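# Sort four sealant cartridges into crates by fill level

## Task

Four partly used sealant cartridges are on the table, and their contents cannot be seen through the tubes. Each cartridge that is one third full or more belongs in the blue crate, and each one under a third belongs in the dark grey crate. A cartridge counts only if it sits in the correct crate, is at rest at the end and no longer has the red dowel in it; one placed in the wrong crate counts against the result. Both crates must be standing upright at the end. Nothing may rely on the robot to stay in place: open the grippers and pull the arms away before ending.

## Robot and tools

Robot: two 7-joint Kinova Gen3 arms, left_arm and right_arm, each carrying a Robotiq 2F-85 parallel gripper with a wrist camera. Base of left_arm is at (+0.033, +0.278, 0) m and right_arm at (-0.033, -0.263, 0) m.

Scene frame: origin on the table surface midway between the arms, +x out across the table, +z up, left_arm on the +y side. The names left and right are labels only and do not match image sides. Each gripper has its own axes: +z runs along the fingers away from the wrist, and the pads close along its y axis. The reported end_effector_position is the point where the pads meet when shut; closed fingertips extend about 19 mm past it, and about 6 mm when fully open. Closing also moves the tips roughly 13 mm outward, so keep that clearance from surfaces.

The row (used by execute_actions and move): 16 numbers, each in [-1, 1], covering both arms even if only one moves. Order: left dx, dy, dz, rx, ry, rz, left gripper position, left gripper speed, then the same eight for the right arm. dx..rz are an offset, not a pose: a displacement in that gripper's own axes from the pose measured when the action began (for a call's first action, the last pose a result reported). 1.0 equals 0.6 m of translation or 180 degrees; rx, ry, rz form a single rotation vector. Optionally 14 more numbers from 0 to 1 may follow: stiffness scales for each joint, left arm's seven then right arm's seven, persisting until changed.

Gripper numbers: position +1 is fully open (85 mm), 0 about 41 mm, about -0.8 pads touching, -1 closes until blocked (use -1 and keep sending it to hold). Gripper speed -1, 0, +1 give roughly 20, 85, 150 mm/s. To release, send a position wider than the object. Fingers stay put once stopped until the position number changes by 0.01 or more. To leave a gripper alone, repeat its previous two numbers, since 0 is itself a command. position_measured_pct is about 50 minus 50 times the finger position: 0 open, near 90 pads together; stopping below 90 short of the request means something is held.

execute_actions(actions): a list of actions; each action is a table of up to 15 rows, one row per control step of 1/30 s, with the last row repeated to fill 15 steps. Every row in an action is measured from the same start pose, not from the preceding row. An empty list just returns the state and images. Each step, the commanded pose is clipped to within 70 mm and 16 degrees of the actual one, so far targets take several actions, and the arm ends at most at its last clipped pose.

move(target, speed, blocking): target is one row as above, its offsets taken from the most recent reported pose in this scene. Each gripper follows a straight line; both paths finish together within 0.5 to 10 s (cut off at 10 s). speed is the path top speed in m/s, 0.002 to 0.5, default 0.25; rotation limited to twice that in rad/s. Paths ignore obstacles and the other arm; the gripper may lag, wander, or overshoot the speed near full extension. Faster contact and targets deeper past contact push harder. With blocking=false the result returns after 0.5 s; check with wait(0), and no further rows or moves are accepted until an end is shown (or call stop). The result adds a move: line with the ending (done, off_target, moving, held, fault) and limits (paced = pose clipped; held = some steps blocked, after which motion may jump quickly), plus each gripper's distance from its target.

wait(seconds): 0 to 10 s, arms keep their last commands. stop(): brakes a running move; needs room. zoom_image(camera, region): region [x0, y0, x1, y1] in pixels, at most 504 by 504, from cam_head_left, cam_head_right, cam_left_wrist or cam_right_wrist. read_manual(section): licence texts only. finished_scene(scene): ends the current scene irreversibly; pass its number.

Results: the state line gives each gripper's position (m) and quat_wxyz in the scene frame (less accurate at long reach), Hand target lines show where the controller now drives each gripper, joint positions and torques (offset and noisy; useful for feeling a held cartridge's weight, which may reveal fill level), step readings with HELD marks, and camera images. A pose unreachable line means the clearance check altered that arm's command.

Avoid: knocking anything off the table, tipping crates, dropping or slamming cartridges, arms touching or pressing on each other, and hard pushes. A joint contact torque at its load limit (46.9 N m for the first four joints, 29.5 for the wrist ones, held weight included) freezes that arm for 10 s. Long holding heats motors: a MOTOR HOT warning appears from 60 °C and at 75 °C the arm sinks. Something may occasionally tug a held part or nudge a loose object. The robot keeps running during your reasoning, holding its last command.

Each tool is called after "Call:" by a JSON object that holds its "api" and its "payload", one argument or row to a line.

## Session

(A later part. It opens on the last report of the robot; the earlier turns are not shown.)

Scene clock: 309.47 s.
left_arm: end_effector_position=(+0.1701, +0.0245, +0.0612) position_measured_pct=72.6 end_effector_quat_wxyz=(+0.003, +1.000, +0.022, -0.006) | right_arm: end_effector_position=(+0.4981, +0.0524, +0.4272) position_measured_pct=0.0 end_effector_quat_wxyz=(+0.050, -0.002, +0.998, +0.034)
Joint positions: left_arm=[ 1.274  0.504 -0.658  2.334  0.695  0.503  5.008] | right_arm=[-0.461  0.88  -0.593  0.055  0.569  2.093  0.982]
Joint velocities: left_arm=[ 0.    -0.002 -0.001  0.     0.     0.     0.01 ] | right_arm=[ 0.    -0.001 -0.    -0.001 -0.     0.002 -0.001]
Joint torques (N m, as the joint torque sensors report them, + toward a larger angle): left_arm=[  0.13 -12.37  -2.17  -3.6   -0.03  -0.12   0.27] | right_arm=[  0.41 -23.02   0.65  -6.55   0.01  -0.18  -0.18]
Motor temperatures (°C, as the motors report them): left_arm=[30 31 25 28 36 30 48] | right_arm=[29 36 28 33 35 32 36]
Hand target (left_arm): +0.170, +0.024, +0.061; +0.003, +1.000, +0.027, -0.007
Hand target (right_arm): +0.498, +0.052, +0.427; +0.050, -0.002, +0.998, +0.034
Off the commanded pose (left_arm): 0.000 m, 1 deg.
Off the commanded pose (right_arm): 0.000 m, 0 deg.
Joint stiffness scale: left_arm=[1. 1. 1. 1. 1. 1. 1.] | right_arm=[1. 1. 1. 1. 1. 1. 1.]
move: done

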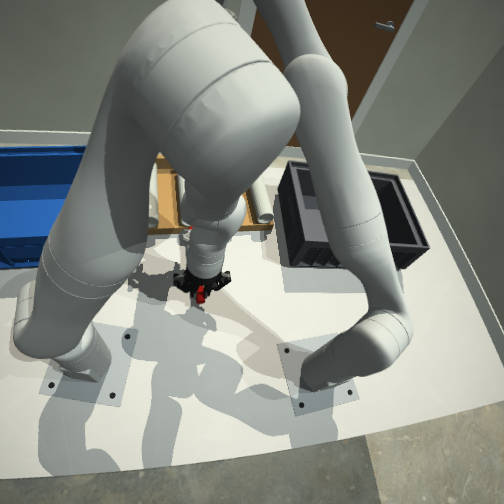

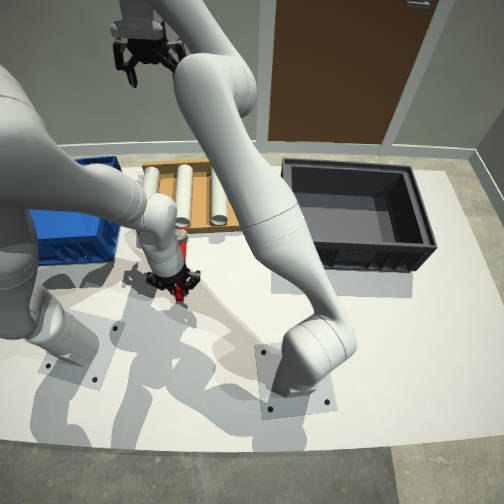

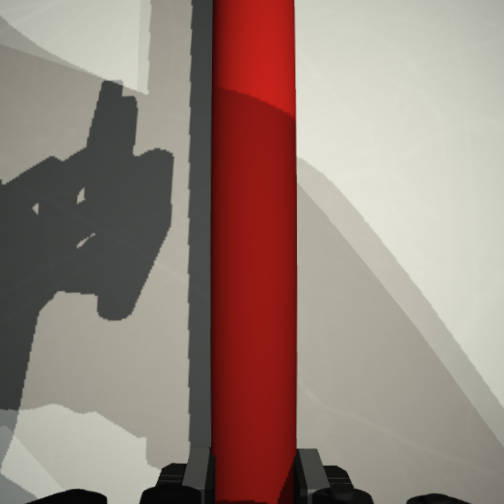

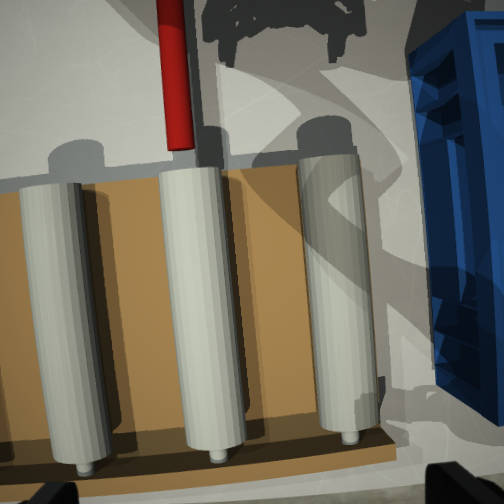

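Call:
{"api": "move", "payload": {
  "target": [0, 0, 0, 0, 0, -0.0085, -1, 0, 0, 0, 0, 0, 0, 0, 1, 0],
  "speed": 0.1
}}

Call:
{"api": "move", "payload": {
  "target": [0.1, 0, 0, 0, 0, 0, -1, 0, 0, 0, 0, 0, 0, 0, 1, 0],
  "speed": 0.04
}}

Call:
{"api": "move", "payload": {
  "target": [0, 0, 0, 0, 0, 0, -1, 0, 0, 0, 0, 0, 0, 0, 1, 0]
}}

Scene clock: 323.73 s.
left_arm: end_effector_position=(+0.1701, +0.0245, +0.0612) position_measured_pct=72.6 end_effector_quat_wxyz=(+0.003, +0.999, +0.031, -0.007) | right_arm: end_effector_position=(+0.4981, +0.0524, +0.4272) position_measured_pct=0.0 end_effector_quat_wxyz=(+0.050, -0.002, +0.998, +0.034)
Joint positions: left_arm=[ 1.274  0.504 -0.658  2.334  0.695  0.503  5.027] | right_arm=[-0.461  0.88  -0.593  0.055  0.569  2.093  0.982]
Joint velocities: left_arm=[-0.    -0.    -0.     0.     0.    -0.     0.005] | right_arm=[-0.001  0.001 -0.001 -0.001  0.001  0.001 -0.   ]
Joint torques (N m, as the joint torque sensors report them, + toward a larger angle): left_arm=[ -0.37 -12.34  -2.4   -3.37  -0.09  -0.08   0.31] | right_arm=[  0.2  -22.7    0.67  -6.74  -0.11  -0.18   0.29]
Motor temperatures (°C, as the motors report them): left_arm=[30 31 25 28 36 30 48] | right_arm=[29 36 28 33 35 32 36]
Hand target (left_arm): +0.170, +0.025, +0.061; +0.003, +0.999, +0.035, -0.007
Hand target (right_arm): +0.498, +0.052, +0.427; +0.050, -0.002, +0.998, +0.034
Off the commanded pose (left_arm): 0.000 m, 0 deg.
Off the commanded pose (right_arm): 0.000 m, 0 deg.
Joint stiffness scale: left_arm=[1. 1. 1. 1. 1. 1. 1.] | right_arm=[1. 1. 1. 1. 1. 1. 1.]
move: done

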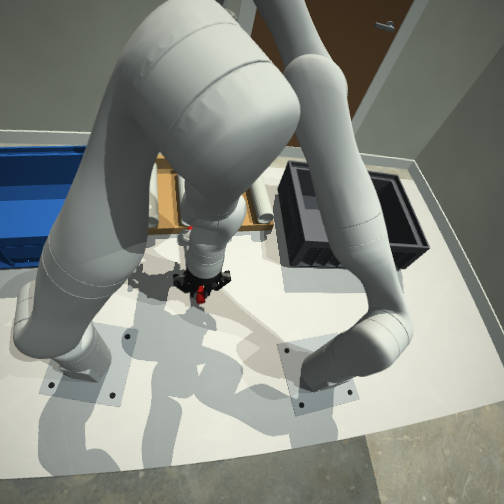

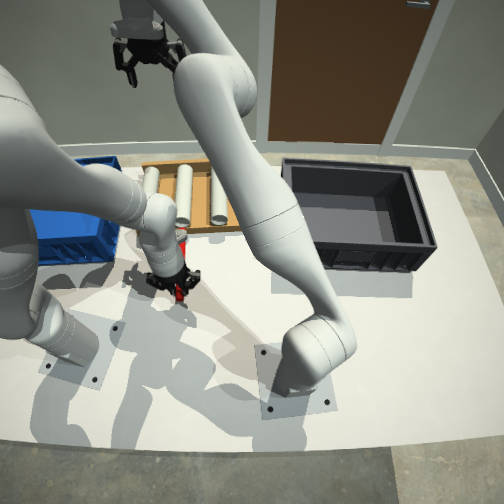

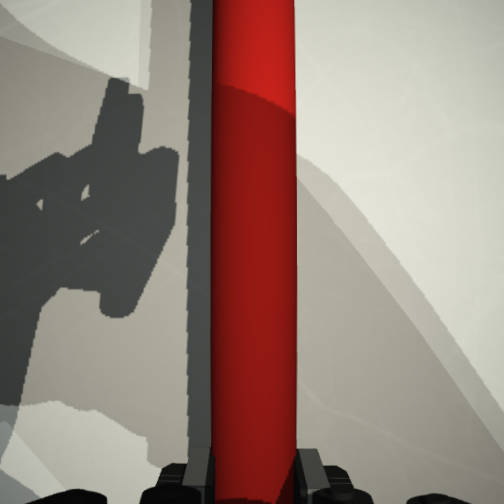

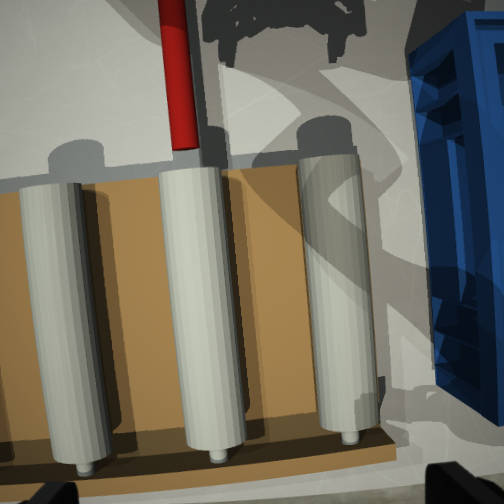

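Scene clock: 325.47 s.
left_arm: end_effector_position=(+0.2185, +0.0263, +0.0603) position_measured_pct=72.6 end_effector_quat_wxyz=(+0.004, +0.999, +0.030, -0.016) | right_arm: end_effector_position=(+0.4981, +0.0524, +0.4272) position_measured_pct=0.0 end_effector_quat_wxyz=(+0.050, -0.002, +0.998, +0.034)
Joint positions: left_arm=[ 1.118  0.545 -0.658  2.249  0.686  0.574  4.901] | right_arm=[-0.461  0.88  -0.593  0.055  0.569  2.093  0.982]
Joint velocities: left_arm=[-0.006  0.006  0.001 -0.004 -0.     0.008 -0.01 ] | right_arm=[ 0.    -0.001 -0.    -0.     0.002  0.001 -0.   ]
Joint torques (N m, as the joint torque sensors report them, + toward a larger angle): left_arm=[ -4.21 -12.66  -7.4   -7.64  -0.64  -3.48   0.29] | right_arm=[  0.43 -22.07   0.23  -6.01   0.22  -0.01   0.24]
Motor temperatures (°C, as the motors report them): left_arm=[30 31 25 28 36 30 48] | right_arm=[29 36 28 33 35 32 36]
Hand target (left_arm): +0.230, +0.028, +0.061; +0.003, +0.999, +0.031, -0.006
Hand target (right_arm): +0.498, +0.052, +0.427; +0.050, -0.002, +0.998, +0.034
Off the commanded pose (left_arm): 0.012 m, 1 deg.
Off the commanded pose (right_arm): 0.000 m, 0 deg.
Joint stiffness scale: left_arm=[1. 1. 1. 1. 1. 1. 1.] | right_arm=[1. 1. 1. 1. 1. 1. 1.]
move: off_target (left_arm)

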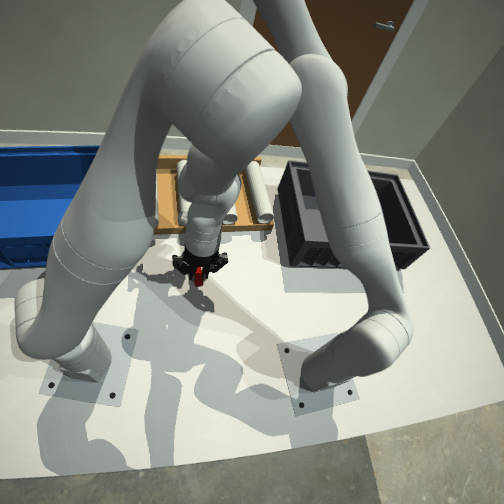

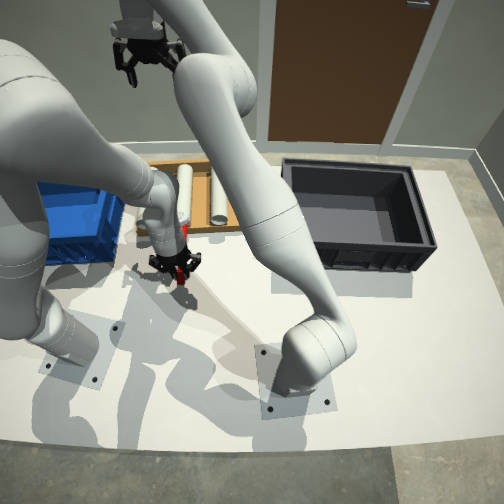

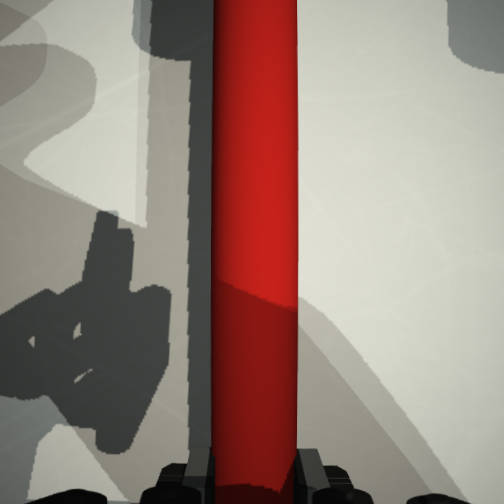

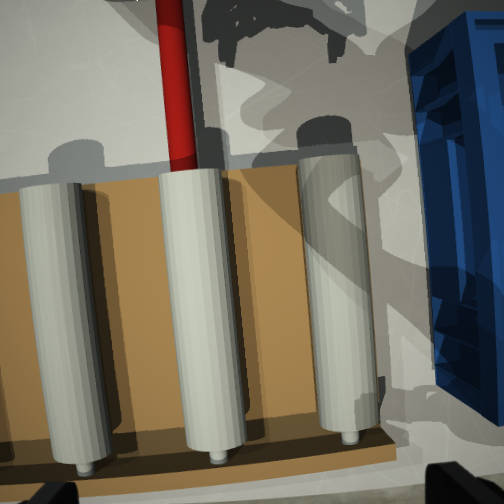

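Scene clock: 325.97 s.
left_arm: end_effector_position=(+0.2180, +0.0263, +0.0603) position_measured_pct=72.6 end_effector_quat_wxyz=(+0.004, +0.999, +0.030, -0.017) | right_arm: end_effector_position=(+0.4981, +0.0524, +0.4272) position_measured_pct=0.0 end_effector_quat_wxyz=(+0.050, -0.002, +0.998, +0.034)
Joint positions: left_arm=[ 1.118  0.545 -0.658  2.249  0.686  0.576  4.901] | right_arm=[-0.461  0.88  -0.593  0.055  0.569  2.093  0.982]
Joint velocities: left_arm=[ 0.    -0.001 -0.    -0.     0.    -0.     0.   ] | right_arm=[ 0.    -0.    -0.     0.001  0.    -0.001  0.001]
Joint torques (N m, as the joint torque sensors report them, + toward a larger angle): left_arm=[ -1.8  -12.59  -4.5   -4.77  -0.31  -0.87   0.29] | right_arm=[  0.4  -22.47   0.31  -6.25   0.13  -0.13   0.12]
Motor temperatures (°C, as the motors report them): left_arm=[30 31 25 28 36 30 48] | right_arm=[29 36 28 33 35 32 36]
Hand target (left_arm): +0.218, +0.026, +0.060; +0.004, +0.999, +0.030, -0.016
Hand target (right_arm): +0.498, +0.052, +0.427; +0.050, -0.002, +0.998, +0.034
Off the commanded pose (left_arm): 0.000 m, 0 deg.
Off the commanded pose (right_arm): 0.000 m, 0 deg.
Joint stiffness scale: left_arm=[1. 1. 1. 1. 1. 1. 1.] | right_arm=[1. 1. 1. 1. 1. 1. 1.]
move: done

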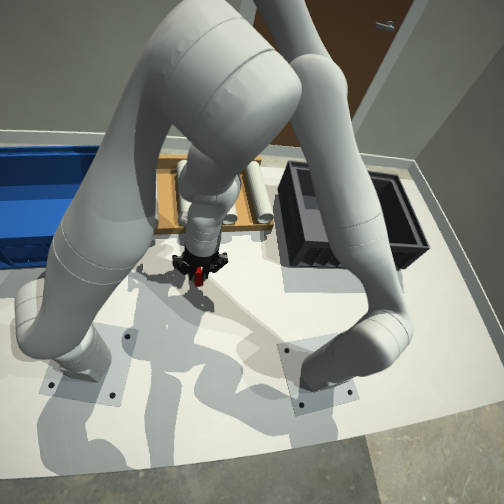

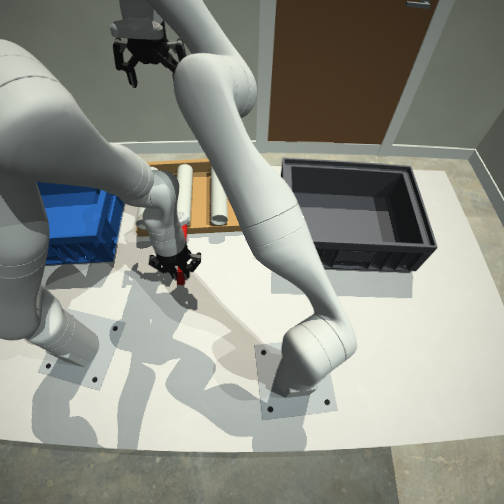

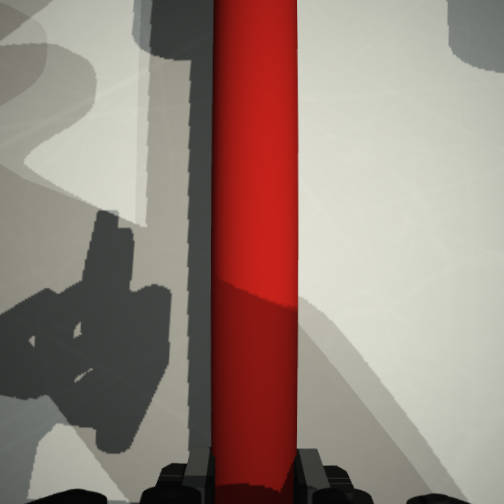

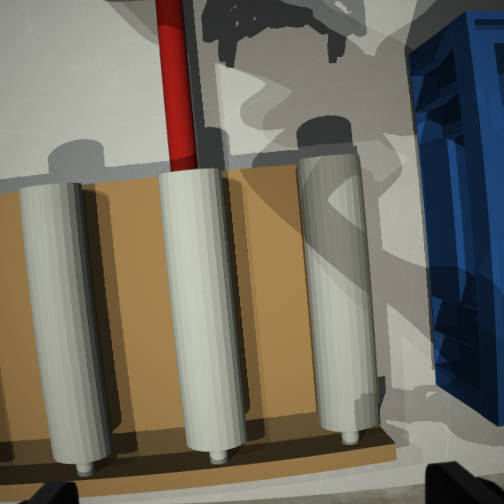

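Call:
{"api": "move", "payload": {
  "target": [-0.083, 0, 0, 0, 0, 0, -1, 0, 0, 0, 0, 0, 0, 0, 1, 0],
  "speed": 0.1
}}

Call:
{"api": "move", "payload": {
  "target": [0.001, -0.174, 0.003, 0.222, 0, 0, -1, 0, 0, 0, 0, 0, 0, 0, 1, 0],
  "speed": 0.15
}}

Scene clock: 344.70 s.
left_arm: end_effector_position=(+0.1701, +0.0251, +0.0616) position_measured_pct=72.6 end_effector_quat_wxyz=(+0.001, +1.000, +0.026, -0.017) | right_arm: end_effector_position=(+0.4981, +0.0524, +0.4272) position_measured_pct=0.0 end_effector_quat_wxyz=(+0.050, -0.002, +0.998, +0.034)
Joint positions: left_arm=[ 1.252  0.507 -0.652  2.323  0.69   0.53   5.006] | right_arm=[-0.461  0.88  -0.593  0.055  0.569  2.093  0.982]
Joint velocities: left_arm=[ 0.011 -0.003 -0.     0.    -0.     0.    -0.   ] | right_arm=[-0.001 -0.001  0.    -0.     0.001  0.    -0.002]
Joint torques (N m, as the joint torque sensors report them, + toward a larger angle): left_arm=[ -0.41 -12.45  -2.55  -3.57  -0.15   0.03   0.02] | right_arm=[  0.47 -22.4    0.18  -6.66   0.32  -0.23   0.08]
Motor temperatures (°C, as the motors report them): left_arm=[30 31 25 28 36 30 48] | right_arm=[29 37 28 33 35 32 36]
Hand target (left_arm): +0.168, +0.024, +0.062; +0.004, +0.999, +0.030, -0.017
Hand target (right_arm): +0.498, +0.052, +0.427; +0.050, -0.002, +0.998, +0.034
Off the commanded pose (left_arm): 0.003 m, 1 deg.
Off the commanded pose (right_arm): 0.000 m, 0 deg.
Joint stiffness scale: left_arm=[1. 1. 1. 1. 1. 1. 1.] | right_arm=[1. 1. 1. 1. 1. 1. 1.]
move: done

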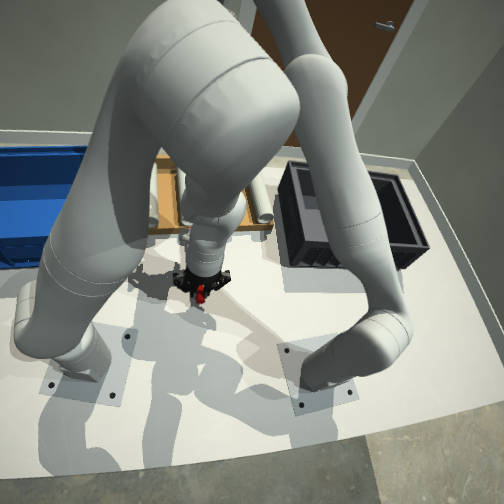

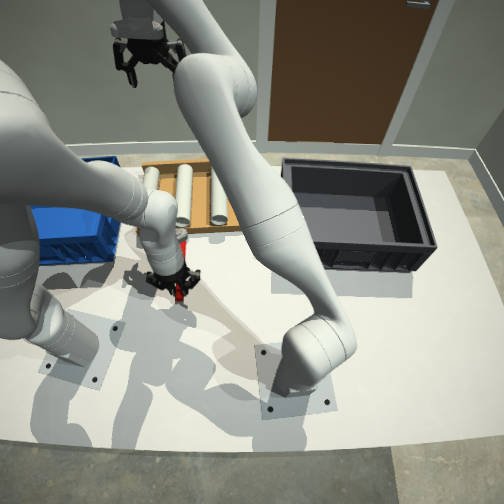

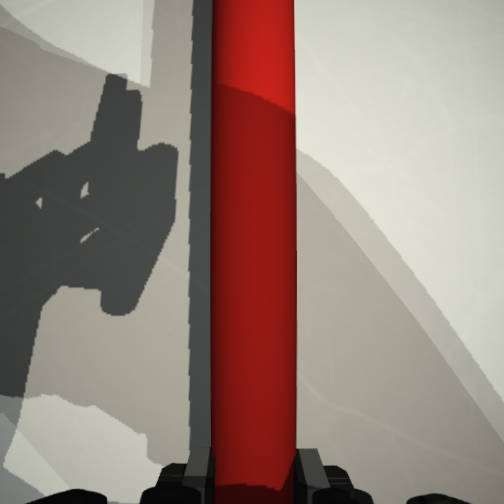

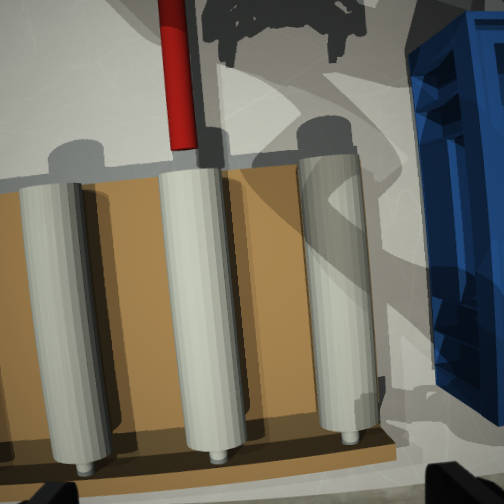

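Scene clock: 347.40 s.
left_arm: end_effector_position=(+0.1637, +0.1281, +0.0587) position_measured_pct=72.6 end_effector_quat_wxyz=(-0.335, +0.941, +0.019, -0.027) | right_arm: end_effector_position=(+0.4981, +0.0524, +0.4272) position_measured_pct=0.0 end_effector_quat_wxyz=(+0.050, -0.002, +0.998, +0.034)
Joint positions: left_arm=[ 1.442  0.883 -0.8    2.082  0.265  1.014  5.413] | right_arm=[-0.461  0.88  -0.593  0.055  0.569  2.093  0.982]
Joint velocities: left_arm=[ 0.004  0.017  0.002 -0.001 -0.     0.002 -0.   ] | right_arm=[-0.001 -0.001  0.    -0.    -0.     0.    -0.001]
Joint torques (N m, as the joint torque sensors report them, + toward a larger angle): left_arm=[ -0.12 -14.79  -4.5   -0.95  -1.41   1.33   0.21] | right_arm=[  0.39 -22.7    0.    -6.75   0.02  -0.15   0.01]
Motor temperatures (°C, as the motors report them): left_arm=[30 31 25 28 36 30 48] | right_arm=[29 37 28 33 35 32 36]
Hand target (left_arm): +0.165, +0.129, +0.060; -0.340, +0.940, +0.019, -0.025
Hand target (right_arm): +0.498, +0.052, +0.427; +0.050, -0.002, +0.998, +0.034
Off the commanded pose (left_arm): 0.002 m, 1 deg.
Off the commanded pose (right_arm): 0.000 m, 0 deg.
Joint stiffness scale: left_arm=[1. 1. 1. 1. 1. 1. 1.] | right_arm=[1. 1. 1. 1. 1. 1. 1.]
move: done

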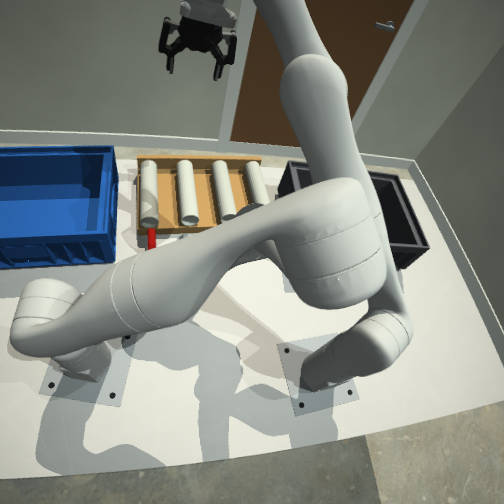

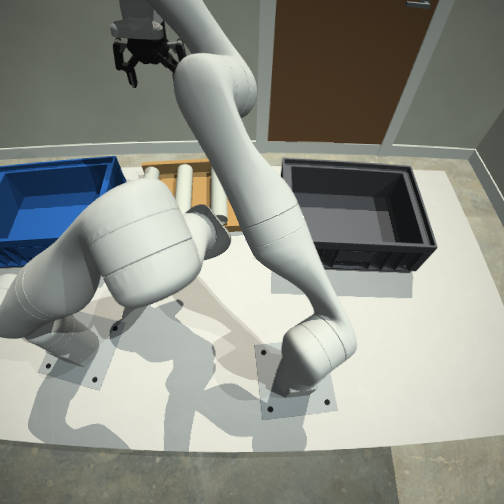

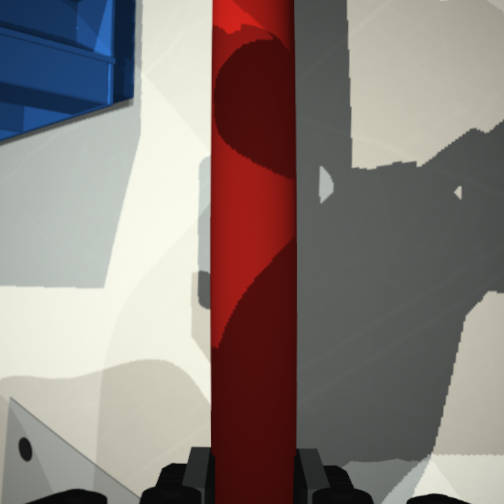

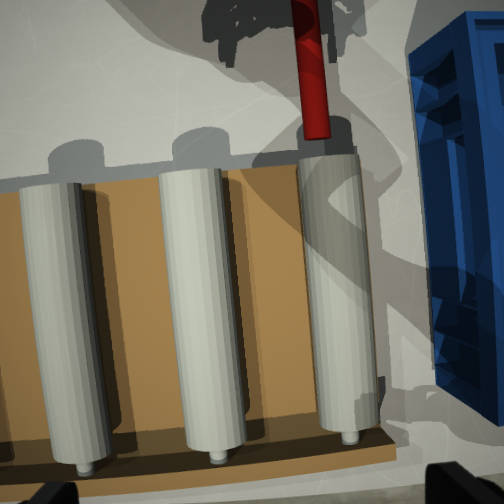

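Call:
{"api": "move", "payload": {
  "target": [0, -0.0122, 0.0035, 0, 0.0094, -0.0076, -1, 0, 0, 0, 0, 0, 0, 0, 1, 0],
  "speed": 0.1
}}

Call:
{"api": "move", "payload": {
  "target": [0.1, 0, 0, 0, 0, 0, -1, 0, 0, 0, 0, 0, 0, 0, 1, 0],
  "speed": 0.04
}}

Call:
{"api": "move", "payload": {
  "target": [0, 0, 0, 0, 0, 0, -1, 0, 0, 0, 0, 0, 0, 0, 1, 0]
}}

Scene clock: 367.67 s.
left_arm: end_effector_position=(+0.1622, +0.1345, +0.0607) position_measured_pct=72.6 end_effector_quat_wxyz=(-0.337, +0.941, +0.024, -0.013) | right_arm: end_effector_position=(+0.4981, +0.0524, +0.4272) position_measured_pct=0.0 end_effector_quat_wxyz=(+0.050, -0.002, +0.998, +0.034)
Joint positions: left_arm=[ 1.475  0.881 -0.824  2.109  0.265  0.993  5.428] | right_arm=[-0.461  0.88  -0.593  0.055  0.569  2.093  0.982]
Joint velocities: left_arm=[ 0.017 -0.002 -0.011  0.003 -0.    -0.001  0.001] | right_arm=[-0.001  0.    -0.    -0.002 -0.001  0.001 -0.   ]
Joint torques (N m, as the joint torque sensors report them, + toward a larger angle): left_arm=[ -0.23 -14.58  -4.77  -0.93  -1.32   1.48   0.08] | right_arm=[  0.24 -22.02   0.58  -6.3    0.05  -0.33   0.11]
Motor temperatures (°C, as the motors report them): left_arm=[30 31 25 28 36 30 48] | right_arm=[29 37 28 32 35 32 36]
Hand target (left_arm): +0.163, +0.135, +0.062; -0.336, +0.941, +0.025, -0.010
Hand target (right_arm): +0.498, +0.052, +0.427; +0.050, -0.002, +0.998, +0.034
Off the commanded pose (left_arm): 0.002 m, 0 deg.
Off the commanded pose (right_arm): 0.000 m, 0 deg.
Joint stiffness scale: left_arm=[1. 1. 1. 1. 1. 1. 1.] | right_arm=[1. 1. 1. 1. 1. 1. 1.]
move: done

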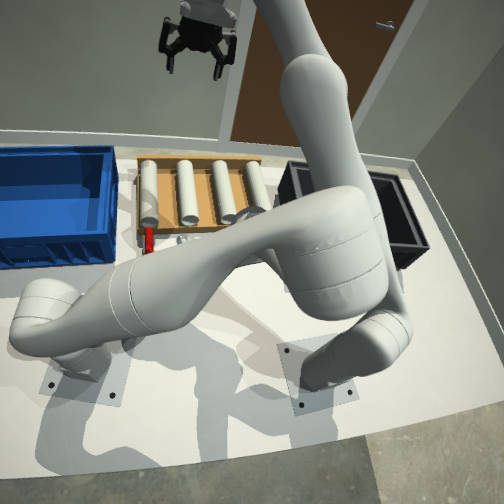

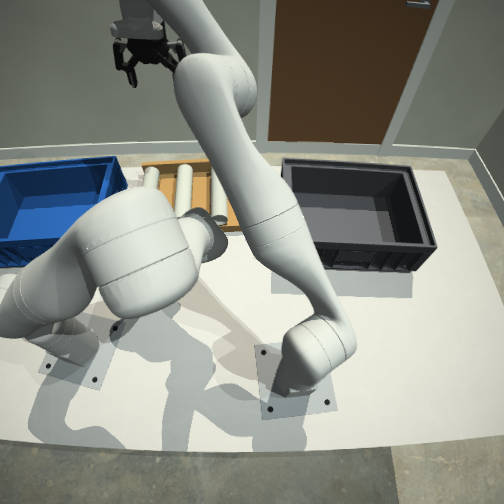

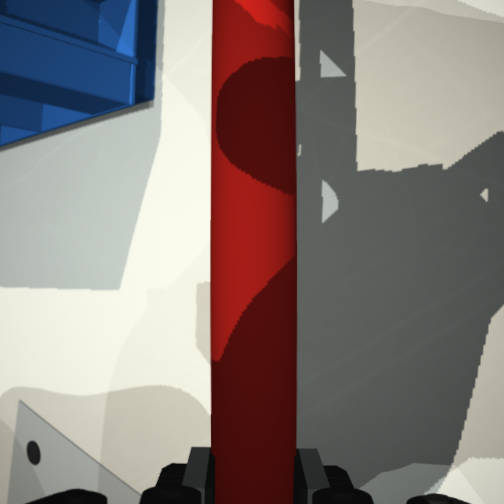

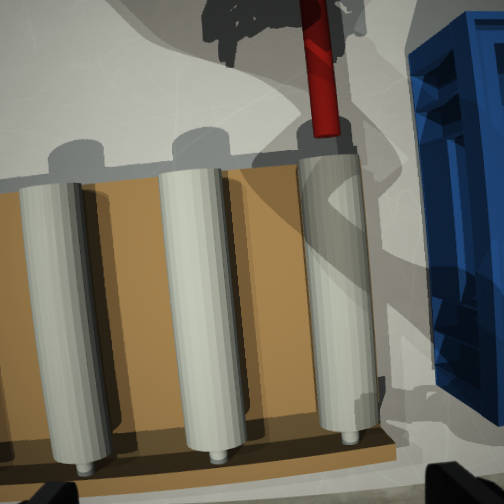

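Scene clock: 369.50 s.
left_arm: end_effector_position=(+0.2173, +0.1362, +0.0597) position_measured_pct=72.6 end_effector_quat_wxyz=(-0.335, +0.942, +0.028, -0.016) | right_arm: end_effector_position=(+0.4981, +0.0524, +0.4272) position_measured_pct=0.0 end_effector_quat_wxyz=(+0.050, -0.002, +0.998, +0.034)
Joint positions: left_arm=[ 1.336  0.909 -0.837  2.032  0.225  0.991  5.347] | right_arm=[-0.461  0.88  -0.593  0.055  0.569  2.093  0.982]
Joint velocities: left_arm=[-0.009 -0.     0.001 -0.001 -0.003 -0.001  0.   ] | right_arm=[ 0.    -0.    -0.    -0.001  0.     0.001  0.001]
Joint torques (N m, as the joint torque sensors report them, + toward a larger angle): left_arm=[  0.16 -15.11  -5.19  -1.69  -1.46   1.32   0.11] | right_arm=[  0.54 -22.52   0.4   -6.44  -0.01   0.2    0.38]
Motor temperatures (°C, as the motors report them): left_arm=[30 31 25 28 36 30 48] | right_arm=[29 37 28 32 35 32 36]
Hand target (left_arm): +0.222, +0.137, +0.060; -0.337, +0.941, +0.024, -0.013
Hand target (right_arm): +0.498, +0.052, +0.427; +0.050, -0.002, +0.998, +0.034
Off the commanded pose (left_arm): 0.005 m, 1 deg.
Off the commanded pose (right_arm): 0.000 m, 0 deg.
Joint stiffness scale: left_arm=[1. 1. 1. 1. 1. 1. 1.] | right_arm=[1. 1. 1. 1. 1. 1. 1.]
move: off_target (left_arm)

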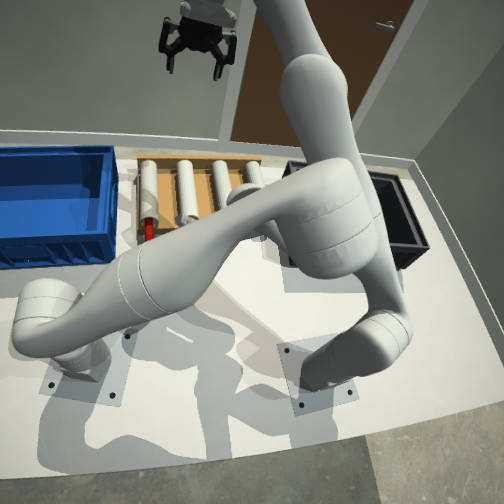

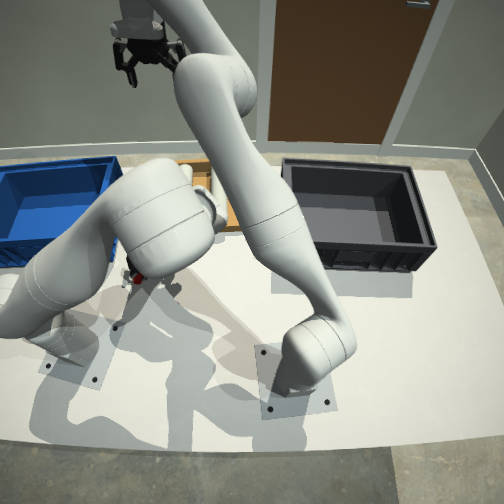

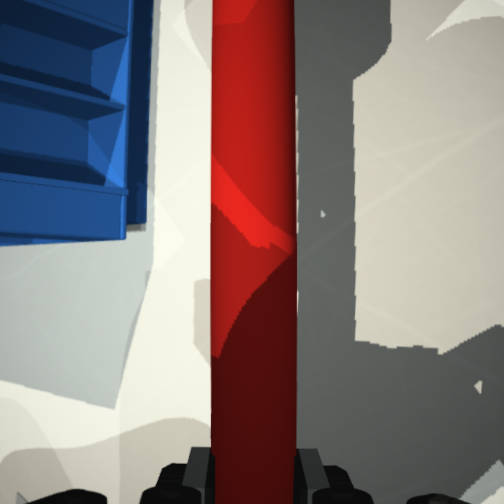

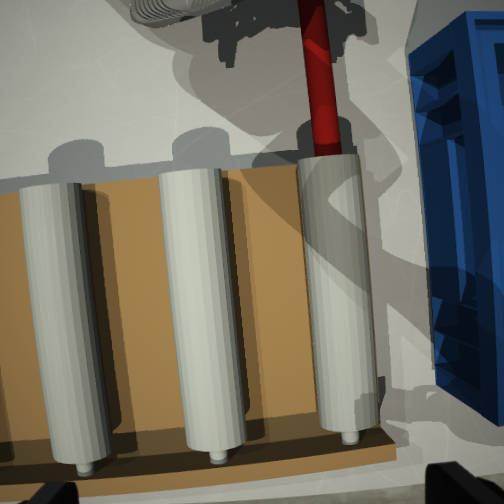

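Scene clock: 370.00 s.
left_arm: end_effector_position=(+0.2173, +0.1362, +0.0597) position_measured_pct=72.6 end_effector_quat_wxyz=(-0.335, +0.942, +0.028, -0.016) | right_arm: end_effector_position=(+0.4981, +0.0524, +0.4272) position_measured_pct=0.0 end_effector_quat_wxyz=(+0.050, -0.002, +0.998, +0.034)
Joint positions: left_arm=[ 1.336  0.909 -0.837  2.032  0.225  0.991  5.347] | right_arm=[-0.461  0.88  -0.593  0.055  0.569  2.093  0.982]
Joint velocities: left_arm=[-0.     0.002  0.     0.     0.    -0.001  0.   ] | right_arm=[-0.    -0.     0.    -0.001 -0.    -0.001 -0.002]
Joint torques (N m, as the joint torque sensors report them, + toward a larger angle): left_arm=[ -0.06 -15.11  -5.51  -1.63  -1.54   1.13   0.11] | right_arm=[  0.18 -22.09   0.23  -6.16  -0.17  -0.29   0.28]
Motor temperatures (°C, as the motors report them): left_arm=[30 31 25 28 36 30 48] | right_arm=[29 37 28 32 35 32 36]
Hand target (left_arm): +0.217, +0.136, +0.060; -0.335, +0.942, +0.028, -0.016
Hand target (right_arm): +0.498, +0.052, +0.427; +0.050, -0.002, +0.998, +0.034
Off the commanded pose (left_arm): 0.000 m, 0 deg.
Off the commanded pose (right_arm): 0.000 m, 0 deg.
Joint stiffness scale: left_arm=[1. 1. 1. 1. 1. 1. 1.] | right_arm=[1. 1. 1. 1. 1. 1. 1.]
move: done

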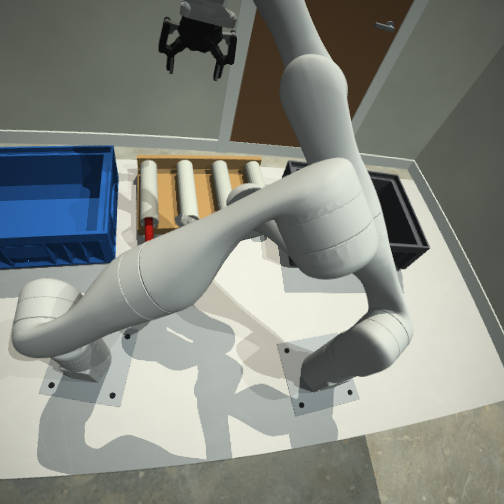

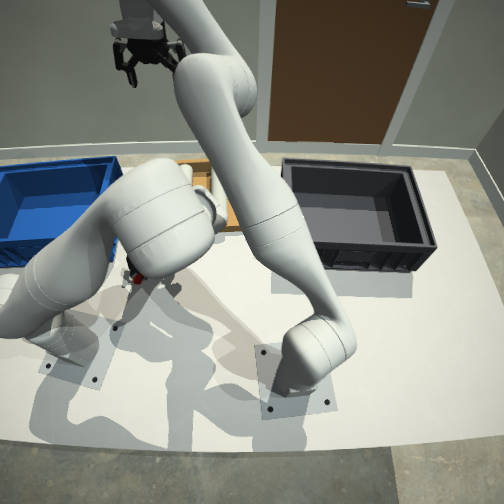

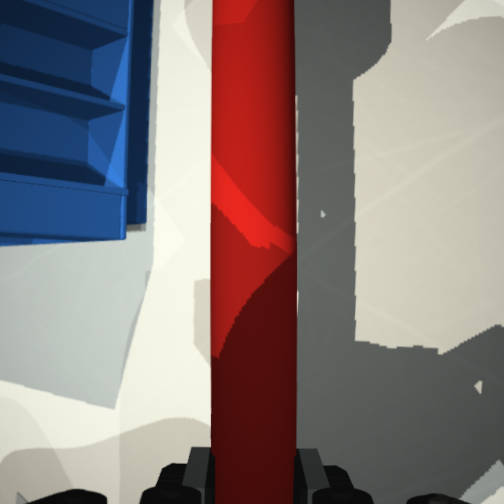

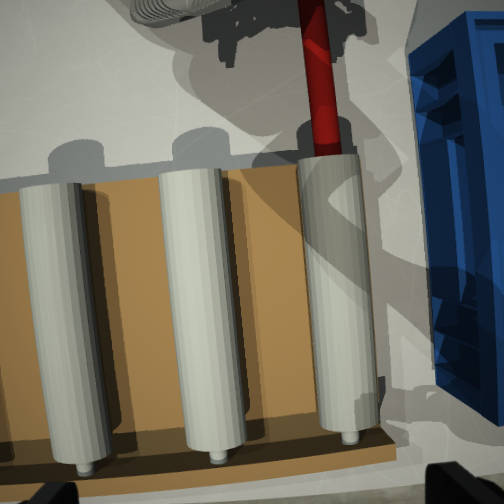

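Call:
{"api": "move", "payload": {
  "target": [0.067, 0, 0, 0, 0, 0, -1, 0, 0, 0, 0, 0, 0, 0, 1, 0],
  "speed": 0.03
}}

Call:
{"api": "move", "payload": {
  "target": [0, 0, 0, 0, 0, 0, -1, 0, 0, 0, 0, 0, 0, 0, 1, 0]
}}

Scene clock: 377.53 s.
left_arm: end_effector_position=(+0.2552, +0.1361, +0.0579) position_measured_pct=72.6 end_effector_quat_wxyz=(-0.330, +0.943, +0.030, -0.016) | right_arm: end_effector_position=(+0.4981, +0.0524, +0.4272) position_measured_pct=0.0 end_effector_quat_wxyz=(+0.050, -0.002, +0.998, +0.034)
Joint positions: left_arm=[ 1.245  0.927 -0.837  1.969  0.204  0.991  5.305] | right_arm=[-0.461  0.88  -0.593  0.055  0.569  2.093  0.982]
Joint velocities: left_arm=[-0.009  0.     0.001 -0.001 -0.003 -0.001  0.   ] | right_arm=[-0.     0.001  0.    -0.001 -0.     0.001 -0.001]
Joint torques (N m, as the joint torque sensors report them, + toward a larger angle): left_arm=[ -0.41 -16.1   -5.68  -1.87  -1.35   0.95   0.32] | right_arm=[  0.75 -23.     0.48  -6.56   0.2    0.1    0.22]
Motor temperatures (°C, as the motors report them): left_arm=[30 31 25 28 36 30 48] | right_arm=[29 37 28 32 35 32 36]
Hand target (left_arm): +0.257, +0.139, +0.059; -0.335, +0.942, +0.028, -0.016
Hand target (right_arm): +0.498, +0.052, +0.427; +0.050, -0.002, +0.998, +0.034
Off the commanded pose (left_arm): 0.004 m, 1 deg.
Off the commanded pose (right_arm): 0.000 m, 0 deg.
Joint stiffness scale: left_arm=[1. 1. 1. 1. 1. 1. 1.] | right_arm=[1. 1. 1. 1. 1. 1. 1.]
move: off_target (left_arm)

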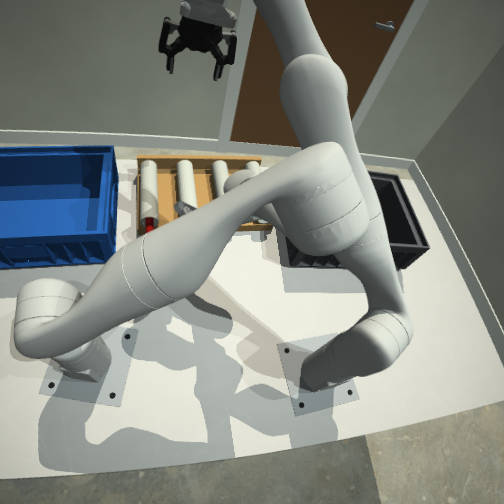

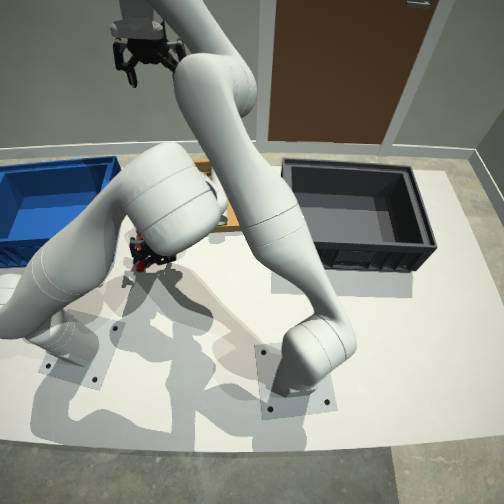

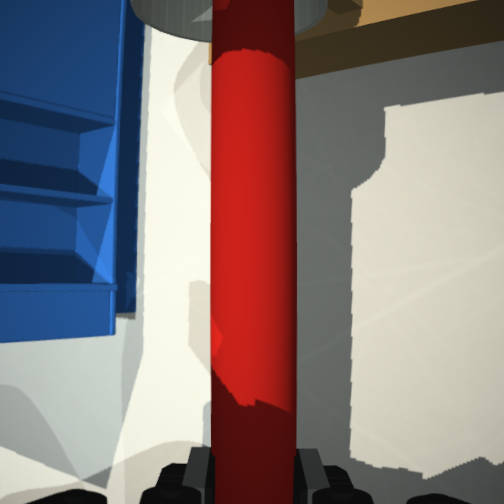

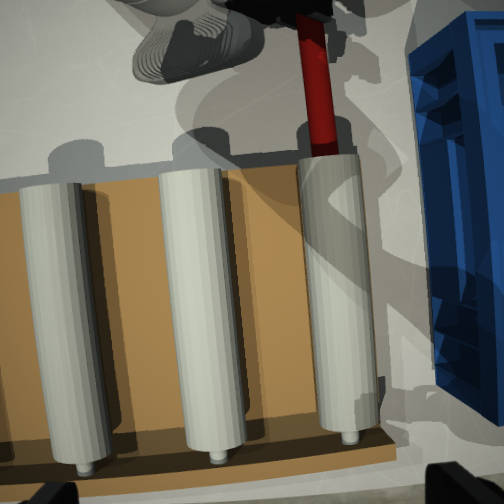

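Scene clock: 378.03 s.
left_arm: end_effector_position=(+0.2552, +0.1361, +0.0579) position_measured_pct=72.6 end_effector_quat_wxyz=(-0.330, +0.943, +0.030, -0.016) | right_arm: end_effector_position=(+0.4981, +0.0524, +0.4272) position_measured_pct=0.0 end_effector_quat_wxyz=(+0.050, -0.002, +0.998, +0.034)
Joint positions: left_arm=[ 1.245  0.927 -0.837  1.969  0.204  0.991  5.305] | right_arm=[-0.461  0.88  -0.593  0.055  0.569  2.093  0.982]
Joint velocities: left_arm=[ 0.001 -0.002 -0.001 -0.    -0.     0.001  0.   ] | right_arm=[-0.001 -0.001 -0.     0.001  0.001  0.001  0.001]
Joint torques (N m, as the joint torque sensors report them, + toward a larger angle): left_arm=[ -0.18 -15.88  -5.73  -1.99  -1.52   1.15   0.09] | right_arm=[  0.09 -22.33  -0.02  -6.28   0.09  -0.01  -0.12]
Motor temperatures (°C, as the motors report them): left_arm=[30 31 25 28 36 30 48] | right_arm=[29 37 28 32 35 32 36]
Hand target (left_arm): +0.255, +0.136, +0.058; -0.330, +0.943, +0.030, -0.016
Hand target (right_arm): +0.498, +0.052, +0.427; +0.050, -0.002, +0.998, +0.034
Off the commanded pose (left_arm): 0.000 m, 0 deg.
Off the commanded pose (right_arm): 0.000 m, 0 deg.
Joint stiffness scale: left_arm=[1. 1. 1. 1. 1. 1. 1.] | right_arm=[1. 1. 1. 1. 1. 1. 1.]
move: done

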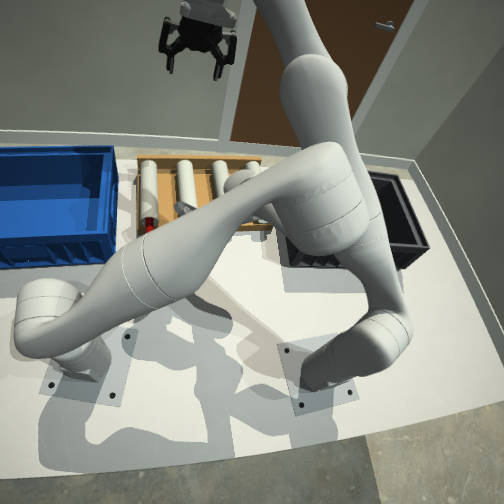

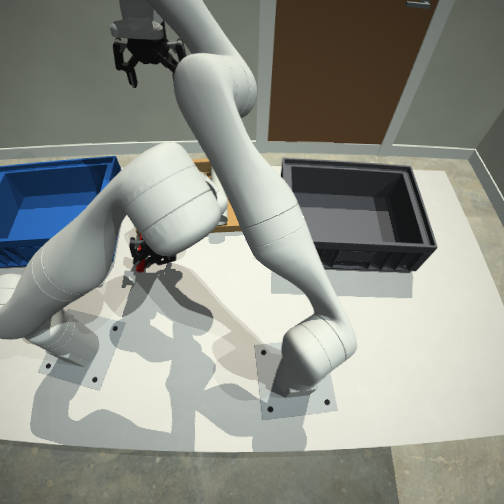

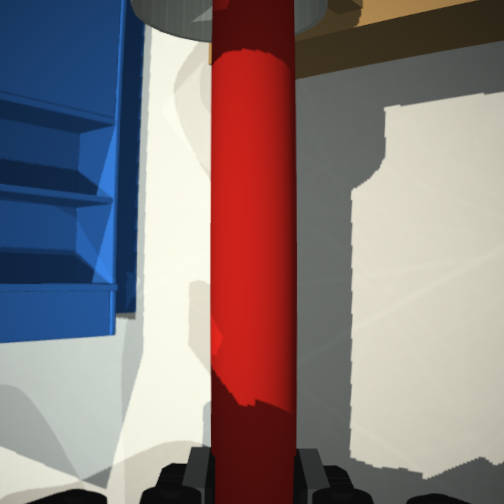

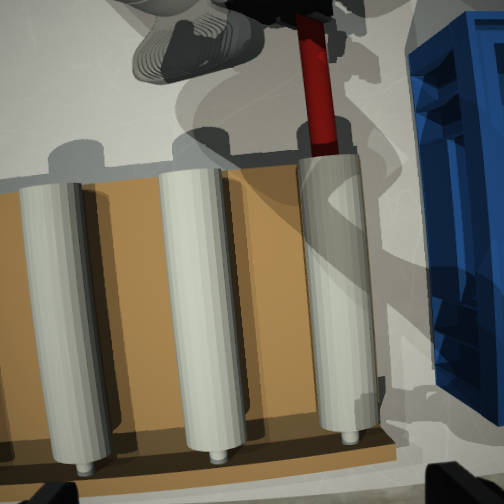

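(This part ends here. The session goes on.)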